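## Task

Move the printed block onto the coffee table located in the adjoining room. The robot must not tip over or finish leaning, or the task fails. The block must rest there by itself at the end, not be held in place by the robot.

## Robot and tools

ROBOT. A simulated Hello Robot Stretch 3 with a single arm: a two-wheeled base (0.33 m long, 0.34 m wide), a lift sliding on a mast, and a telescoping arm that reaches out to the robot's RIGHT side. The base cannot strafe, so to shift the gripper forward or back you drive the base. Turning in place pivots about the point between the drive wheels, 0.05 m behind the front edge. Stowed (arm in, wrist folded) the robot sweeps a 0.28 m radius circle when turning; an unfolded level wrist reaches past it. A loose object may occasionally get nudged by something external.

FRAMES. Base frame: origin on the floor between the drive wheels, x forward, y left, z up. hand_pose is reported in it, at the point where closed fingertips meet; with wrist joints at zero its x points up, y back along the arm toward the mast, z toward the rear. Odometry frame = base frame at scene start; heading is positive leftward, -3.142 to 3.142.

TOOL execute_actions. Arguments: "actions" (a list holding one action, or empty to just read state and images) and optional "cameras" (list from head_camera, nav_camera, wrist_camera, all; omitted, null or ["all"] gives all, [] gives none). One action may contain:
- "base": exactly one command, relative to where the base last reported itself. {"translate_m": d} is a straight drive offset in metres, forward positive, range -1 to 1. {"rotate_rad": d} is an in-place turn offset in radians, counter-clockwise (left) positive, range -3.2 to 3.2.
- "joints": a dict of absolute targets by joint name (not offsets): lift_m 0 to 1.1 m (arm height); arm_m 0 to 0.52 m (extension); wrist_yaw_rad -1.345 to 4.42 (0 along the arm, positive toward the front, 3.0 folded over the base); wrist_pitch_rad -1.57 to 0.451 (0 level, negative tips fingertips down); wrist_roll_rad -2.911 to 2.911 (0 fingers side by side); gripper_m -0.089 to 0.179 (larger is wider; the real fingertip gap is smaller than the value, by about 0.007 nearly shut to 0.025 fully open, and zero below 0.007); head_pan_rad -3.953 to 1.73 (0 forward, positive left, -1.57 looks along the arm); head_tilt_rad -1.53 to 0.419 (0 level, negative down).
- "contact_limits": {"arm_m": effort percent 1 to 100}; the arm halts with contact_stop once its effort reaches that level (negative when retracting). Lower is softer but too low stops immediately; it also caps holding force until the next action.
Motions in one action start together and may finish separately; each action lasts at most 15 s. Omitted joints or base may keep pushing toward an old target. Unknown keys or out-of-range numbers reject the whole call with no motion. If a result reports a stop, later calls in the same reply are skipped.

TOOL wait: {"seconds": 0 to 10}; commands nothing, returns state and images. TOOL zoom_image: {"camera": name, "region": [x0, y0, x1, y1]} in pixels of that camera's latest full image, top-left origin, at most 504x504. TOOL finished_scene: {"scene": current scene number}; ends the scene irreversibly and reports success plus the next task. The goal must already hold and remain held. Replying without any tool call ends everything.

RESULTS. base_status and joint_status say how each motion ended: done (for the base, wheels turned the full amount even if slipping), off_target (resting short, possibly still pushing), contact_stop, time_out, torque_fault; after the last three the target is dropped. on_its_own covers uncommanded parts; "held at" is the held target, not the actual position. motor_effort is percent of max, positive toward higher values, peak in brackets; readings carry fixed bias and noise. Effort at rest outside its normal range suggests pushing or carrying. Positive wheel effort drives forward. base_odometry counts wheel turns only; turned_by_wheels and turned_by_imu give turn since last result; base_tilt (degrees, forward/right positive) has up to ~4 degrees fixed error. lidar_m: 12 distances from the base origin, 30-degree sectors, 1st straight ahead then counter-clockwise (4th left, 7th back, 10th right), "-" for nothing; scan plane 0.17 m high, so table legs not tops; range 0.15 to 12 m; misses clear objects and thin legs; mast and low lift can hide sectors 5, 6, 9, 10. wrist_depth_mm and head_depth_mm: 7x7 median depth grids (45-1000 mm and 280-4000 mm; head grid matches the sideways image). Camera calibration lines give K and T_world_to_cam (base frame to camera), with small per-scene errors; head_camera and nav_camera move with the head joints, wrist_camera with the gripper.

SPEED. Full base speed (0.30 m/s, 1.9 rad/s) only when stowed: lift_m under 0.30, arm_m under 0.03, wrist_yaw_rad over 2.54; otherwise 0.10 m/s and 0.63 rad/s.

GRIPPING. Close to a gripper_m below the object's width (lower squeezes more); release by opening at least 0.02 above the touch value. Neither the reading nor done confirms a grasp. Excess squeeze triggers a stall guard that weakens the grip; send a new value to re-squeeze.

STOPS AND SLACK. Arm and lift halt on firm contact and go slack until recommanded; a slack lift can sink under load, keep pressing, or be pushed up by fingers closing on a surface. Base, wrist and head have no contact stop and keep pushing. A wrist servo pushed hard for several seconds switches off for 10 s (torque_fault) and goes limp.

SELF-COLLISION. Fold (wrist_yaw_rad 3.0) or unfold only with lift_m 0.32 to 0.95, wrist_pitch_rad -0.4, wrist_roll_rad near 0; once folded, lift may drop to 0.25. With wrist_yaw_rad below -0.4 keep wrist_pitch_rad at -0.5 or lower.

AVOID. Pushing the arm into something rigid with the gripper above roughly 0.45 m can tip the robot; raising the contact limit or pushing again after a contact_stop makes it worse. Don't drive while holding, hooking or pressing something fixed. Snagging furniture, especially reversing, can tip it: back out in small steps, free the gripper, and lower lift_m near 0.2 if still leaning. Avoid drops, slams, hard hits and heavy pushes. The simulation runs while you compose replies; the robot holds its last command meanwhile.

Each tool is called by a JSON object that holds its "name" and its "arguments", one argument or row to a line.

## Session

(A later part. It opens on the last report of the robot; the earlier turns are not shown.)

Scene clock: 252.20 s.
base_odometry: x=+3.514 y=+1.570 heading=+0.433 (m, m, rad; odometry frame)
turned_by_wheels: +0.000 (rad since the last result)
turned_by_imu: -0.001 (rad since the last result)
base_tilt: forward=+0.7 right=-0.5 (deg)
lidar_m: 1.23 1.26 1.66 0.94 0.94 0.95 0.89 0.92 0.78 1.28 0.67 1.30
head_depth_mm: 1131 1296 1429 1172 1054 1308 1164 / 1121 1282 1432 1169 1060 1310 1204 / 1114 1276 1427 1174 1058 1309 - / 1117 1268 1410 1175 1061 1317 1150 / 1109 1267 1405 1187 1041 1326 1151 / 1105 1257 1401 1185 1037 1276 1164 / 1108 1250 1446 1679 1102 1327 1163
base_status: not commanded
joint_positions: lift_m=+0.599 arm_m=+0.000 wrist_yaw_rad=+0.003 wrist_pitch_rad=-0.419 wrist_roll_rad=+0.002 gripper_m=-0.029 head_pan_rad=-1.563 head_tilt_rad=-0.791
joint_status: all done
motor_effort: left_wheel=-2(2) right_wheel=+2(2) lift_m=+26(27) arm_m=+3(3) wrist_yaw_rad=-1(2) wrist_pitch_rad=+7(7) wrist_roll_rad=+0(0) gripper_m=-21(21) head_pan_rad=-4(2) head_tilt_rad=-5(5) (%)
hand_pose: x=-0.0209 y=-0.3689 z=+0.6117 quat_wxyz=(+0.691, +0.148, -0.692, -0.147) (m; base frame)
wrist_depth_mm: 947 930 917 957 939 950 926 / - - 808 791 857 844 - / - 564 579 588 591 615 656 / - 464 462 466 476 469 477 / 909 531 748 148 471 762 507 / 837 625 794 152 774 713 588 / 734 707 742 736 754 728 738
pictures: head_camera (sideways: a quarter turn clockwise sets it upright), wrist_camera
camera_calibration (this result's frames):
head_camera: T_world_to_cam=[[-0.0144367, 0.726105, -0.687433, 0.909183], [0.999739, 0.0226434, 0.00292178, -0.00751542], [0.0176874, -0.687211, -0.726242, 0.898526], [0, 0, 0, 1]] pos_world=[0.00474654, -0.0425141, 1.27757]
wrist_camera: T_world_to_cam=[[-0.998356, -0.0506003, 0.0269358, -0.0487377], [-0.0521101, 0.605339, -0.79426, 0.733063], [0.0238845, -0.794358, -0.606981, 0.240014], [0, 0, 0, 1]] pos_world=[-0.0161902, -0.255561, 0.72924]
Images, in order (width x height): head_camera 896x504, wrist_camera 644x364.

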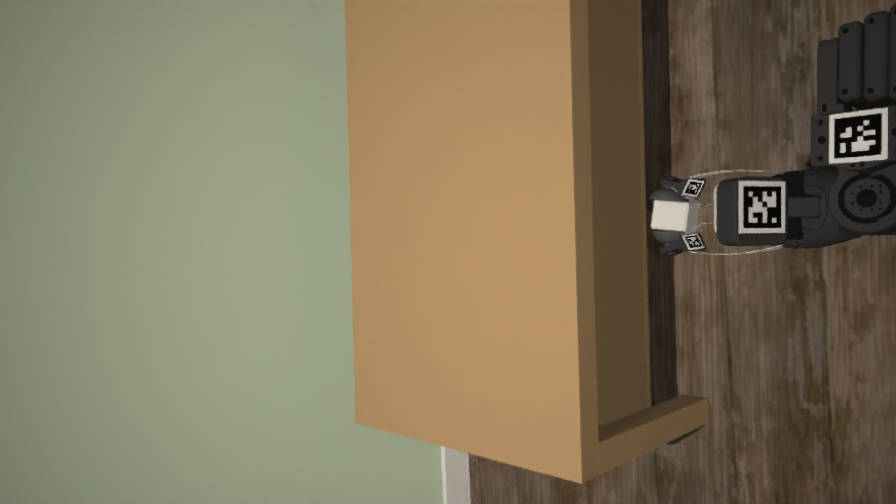

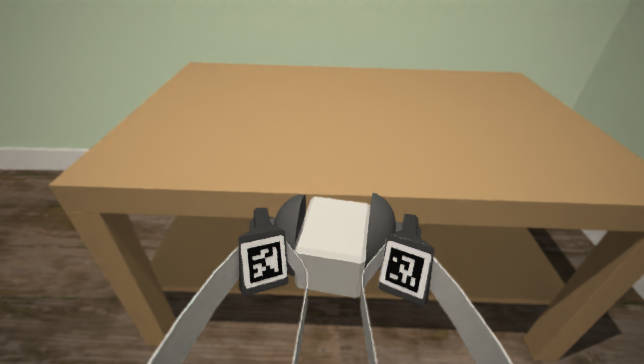

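{"name": "execute_actions", "arguments": {
  "actions": [
    {"joints":{"arm_m":0.45}}
  ],
  "cameras": []
}}

{"name": "execute_actions", "arguments": {
  "actions": [
    {"joints":{"lift_m":0.46}}
  ],
  "cameras": []
}}

{"name": "execute_actions", "arguments": {
  "actions": [
    {"joints":{"gripper_m":0.12}}
  ],
  "cameras": []
}}

{"name": "execute_actions", "arguments": {
  "actions": [
    {"joints":{"lift_m":0.6}}
  ],
  "cameras": ["wrist_camera"]
}}

Scene clock: 261.00 s.
base_odometry: x=+3.514 y=+1.570 heading=+0.433 (m, m, rad; odometry frame)
turned_by_wheels: +0.000 (rad since the last result)
turned_by_imu: -0.002 (rad since the last result)
base_tilt: forward=+0.7 right=-0.5 (deg)
lidar_m: 1.23 1.26 1.66 0.94 0.94 0.95 0.90 0.92 0.78 1.27 0.67 1.30
head_depth_mm: 1132 1294 1437 1172 1051 1328 1174 / 1125 1281 1441 1206 1054 - 1139 / 1121 1283 1436 1098 1056 1325 1158 / 1123 1272 1421 1154 1057 1312 1160 / 1108 1277 1418 1176 1047 1322 1158 / 1111 1259 1393 1190 1042 1270 1155 / 1096 1251 1453 1682 1094 1317 1159
base_status: not commanded
joint_positions: lift_m=+0.599 arm_m=+0.450 wrist_yaw_rad=+0.001 wrist_pitch_rad=-0.419 wrist_roll_rad=+0.002 gripper_m=-0.029 head_pan_rad=-1.563 head_tilt_rad=-0.791
joint_status: all done
motor_effort: left_wheel=-2(3) right_wheel=+2(2) lift_m=+27(26) arm_m=+5(4) wrist_yaw_rad=-1(1) wrist_pitch_rad=+7(7) wrist_roll_rad=+0(0) gripper_m=-20(20) head_pan_rad=-4(2) head_tilt_rad=-5(5) (%)
hand_pose: x=-0.0212 y=-0.8189 z=+0.6117 quat_wxyz=(+0.691, +0.148, -0.692, -0.147) (m; base frame)
wrist_depth_mm: 519 527 534 532 528 522 525 / 579 580 573 578 569 568 576 / 643 628 624 643 636 640 632 / 467 446 461 455 464 469 472 / 368 371 378 148 396 382 391 / 313 321 312 152 311 328 328 / 276 273 278 280 282 288 286
pictures: none
No camera images: the call's "cameras" was empty. Leave "cameras" out to get every camera's image.

Scene clock: 263.10 s.
base_odometry: x=+3.514 y=+1.570 heading=+0.433 (m, m, rad; odometry frame)
turned_by_wheels: +0.000 (rad since the last result)
turned_by_imu: +0.000 (rad since the last result)
base_tilt: forward=+0.7 right=-0.5 (deg)
lidar_m: 1.23 1.26 1.66 0.94 0.94 0.95 0.90 0.92 0.78 1.28 0.67 1.30
head_depth_mm: 1130 1300 1450 1167 1053 1319 1149 / 1125 1284 1441 1175 1054 1317 - / 1120 1279 1421 1237 1257 1313 1157 / 1114 1270 1415 1210 1059 1317 1159 / 1106 1266 1417 1184 1039 1318 1166 / 1106 1258 1406 1188 1040 1264 1159 / 1097 1254 1454 1692 1098 1320 1160
base_status: not commanded
joint_positions: lift_m=+0.461 arm_m=+0.450 wrist_yaw_rad=+0.001 wrist_pitch_rad=-0.419 wrist_roll_rad=+0.002 gripper_m=-0.029 head_pan_rad=-1.563 head_tilt_rad=-0.791
joint_status: all done
motor_effort: left_wheel=-2(2) right_wheel=+2(2) lift_m=+7(23) arm_m=+4(5) wrist_yaw_rad=-1(1) wrist_pitch_rad=+7(7) wrist_roll_rad=+0(0) gripper_m=-19(20) head_pan_rad=-3(3) head_tilt_rad=-5(5) (%)
hand_pose: x=-0.0212 y=-0.8189 z=+0.4730 quat_wxyz=(+0.691, +0.148, -0.692, -0.147) (m; base frame)
wrist_depth_mm: 535 514 521 531 519 527 525 / 373 380 390 405 408 413 421 / 280 283 285 290 296 302 304 / 224 226 228 230 233 234 238 / 184 187 188 148 199 193 194 / 158 160 156 153 156 164 166 / 138 140 140 141 142 143 143
pictures: none
No camera images: the call's "cameras" was empty. Leave "cameras" out to get every camera's image.

Scene clock: 265.10 s.
base_odometry: x=+3.514 y=+1.570 heading=+0.433 (m, m, rad; odometry frame)
turned_by_wheels: +0.000 (rad since the last result)
turned_by_imu: +0.000 (rad since the last result)
base_tilt: forward=+0.7 right=-0.5 (deg)
lidar_m: 1.23 1.26 1.66 0.95 0.95 0.94 0.89 0.92 0.78 1.28 0.67 1.30
head_depth_mm: 1134 1297 1450 1173 1051 1305 1146 / 1124 1288 1436 1169 1054 1305 - / 1122 1276 1426 1243 1263 1314 1151 / 1114 1277 1413 1213 1063 1317 1160 / 1112 1268 1411 1179 1042 1312 1158 / 1107 1261 1392 1183 1040 1270 1165 / 1107 1250 1452 1690 1097 1321 1161
base_status: not commanded
joint_positions: lift_m=+0.461 arm_m=+0.450 wrist_yaw_rad=+0.001 wrist_pitch_rad=-0.419 wrist_roll_rad=+0.002 gripper_m=+0.120 head_pan_rad=-1.563 head_tilt_rad=-0.791
joint_status: all done
motor_effort: left_wheel=-2(2) right_wheel=+2(2) lift_m=+6(7) arm_m=+5(5) wrist_yaw_rad=+0(0) wrist_pitch_rad=+7(7) wrist_roll_rad=+0(0) gripper_m=+0(79) head_pan_rad=-1(4) head_tilt_rad=-5(5) (%)
hand_pose: x=-0.0212 y=-0.8189 z=+0.4730 quat_wxyz=(+0.691, +0.148, -0.692, -0.147) (m; base frame)
wrist_depth_mm: 529 525 530 527 532 532 527 / 378 388 390 397 409 423 430 / 284 284 287 291 293 299 304 / 224 226 226 231 233 235 239 / 186 187 189 156 192 200 194 / 159 157 160 153 163 - 166 / 142 139 140 140 142 142 144
pictures: none
No camera images: the call's "cameras" was empty. Leave "cameras" out to get every camera's image.

Scene clock: 267.20 s.
base_odometry: x=+3.514 y=+1.570 heading=+0.433 (m, m, rad; odometry frame)
turned_by_wheels: +0.000 (rad since the last result)
turned_by_imu: +0.000 (rad since the last result)
base_tilt: forward=+0.7 right=-0.5 (deg)
lidar_m: 1.23 1.26 1.66 0.94 0.94 0.95 0.90 0.92 0.78 1.27 0.67 1.30
head_depth_mm: 1130 1287 1450 1168 1050 1338 1168 / 1132 1289 1432 1208 1047 - 1131 / 1116 1280 1445 1103 1056 1307 1158 / 1108 1277 1413 1145 1058 1318 1159 / 1108 1264 1420 1174 1042 1318 1163 / 1105 1259 1398 1178 1045 1276 1165 / 1098 1256 1465 1689 1095 1316 1161
base_status: not commanded
joint_positions: lift_m=+0.599 arm_m=+0.450 wrist_yaw_rad=+0.001 wrist_pitch_rad=-0.419 wrist_roll_rad=+0.002 gripper_m=+0.120 head_pan_rad=-1.563 head_tilt_rad=-0.791
joint_status: all done
motor_effort: left_wheel=-2(2) right_wheel=+2(2) lift_m=+27(28) arm_m=+4(3) wrist_yaw_rad=-1(0) wrist_pitch_rad=+7(7) wrist_roll_rad=+0(0) gripper_m=+0(1) head_pan_rad=-3(3) head_tilt_rad=-5(5) (%)
hand_pose: x=-0.0212 y=-0.8189 z=+0.6117 quat_wxyz=(+0.691, +0.148, -0.692, -0.147) (m; base frame)
wrist_depth_mm: 527 520 517 523 526 527 533 / 560 565 571 572 586 574 576 / 640 634 615 647 646 638 649 / 460 455 457 457 463 474 479 / 371 370 381 380 380 402 388 / 315 314 318 324 326 - 332 / 276 276 280 274 282 286 288
pictures: wrist_camera
camera_calibration (this result's frames):
wrist_camera: T_world_to_cam=[[-0.998422, -0.049276, 0.0269361, -0.070719], [-0.0513073, 0.605408, -0.79426, 1.00549], [0.0228306, -0.794389, -0.606981, -0.117438], [0, 0, 0, 1]] pos_world=[-0.0163373, -0.705507, 0.729243]
Images, in order (width x height): wrist_camera 644x364.

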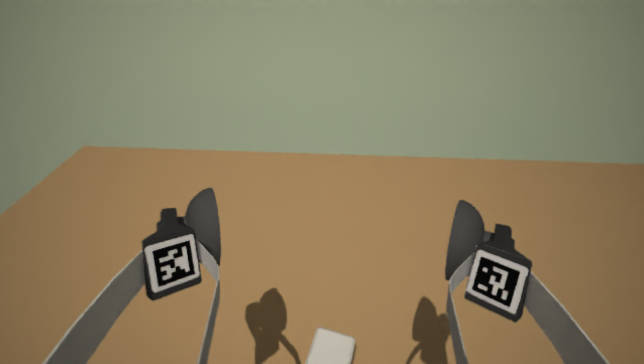

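{"name": "finished_scene", "arguments": {
  "scene": 2
}}

The scene is finished: the task was done.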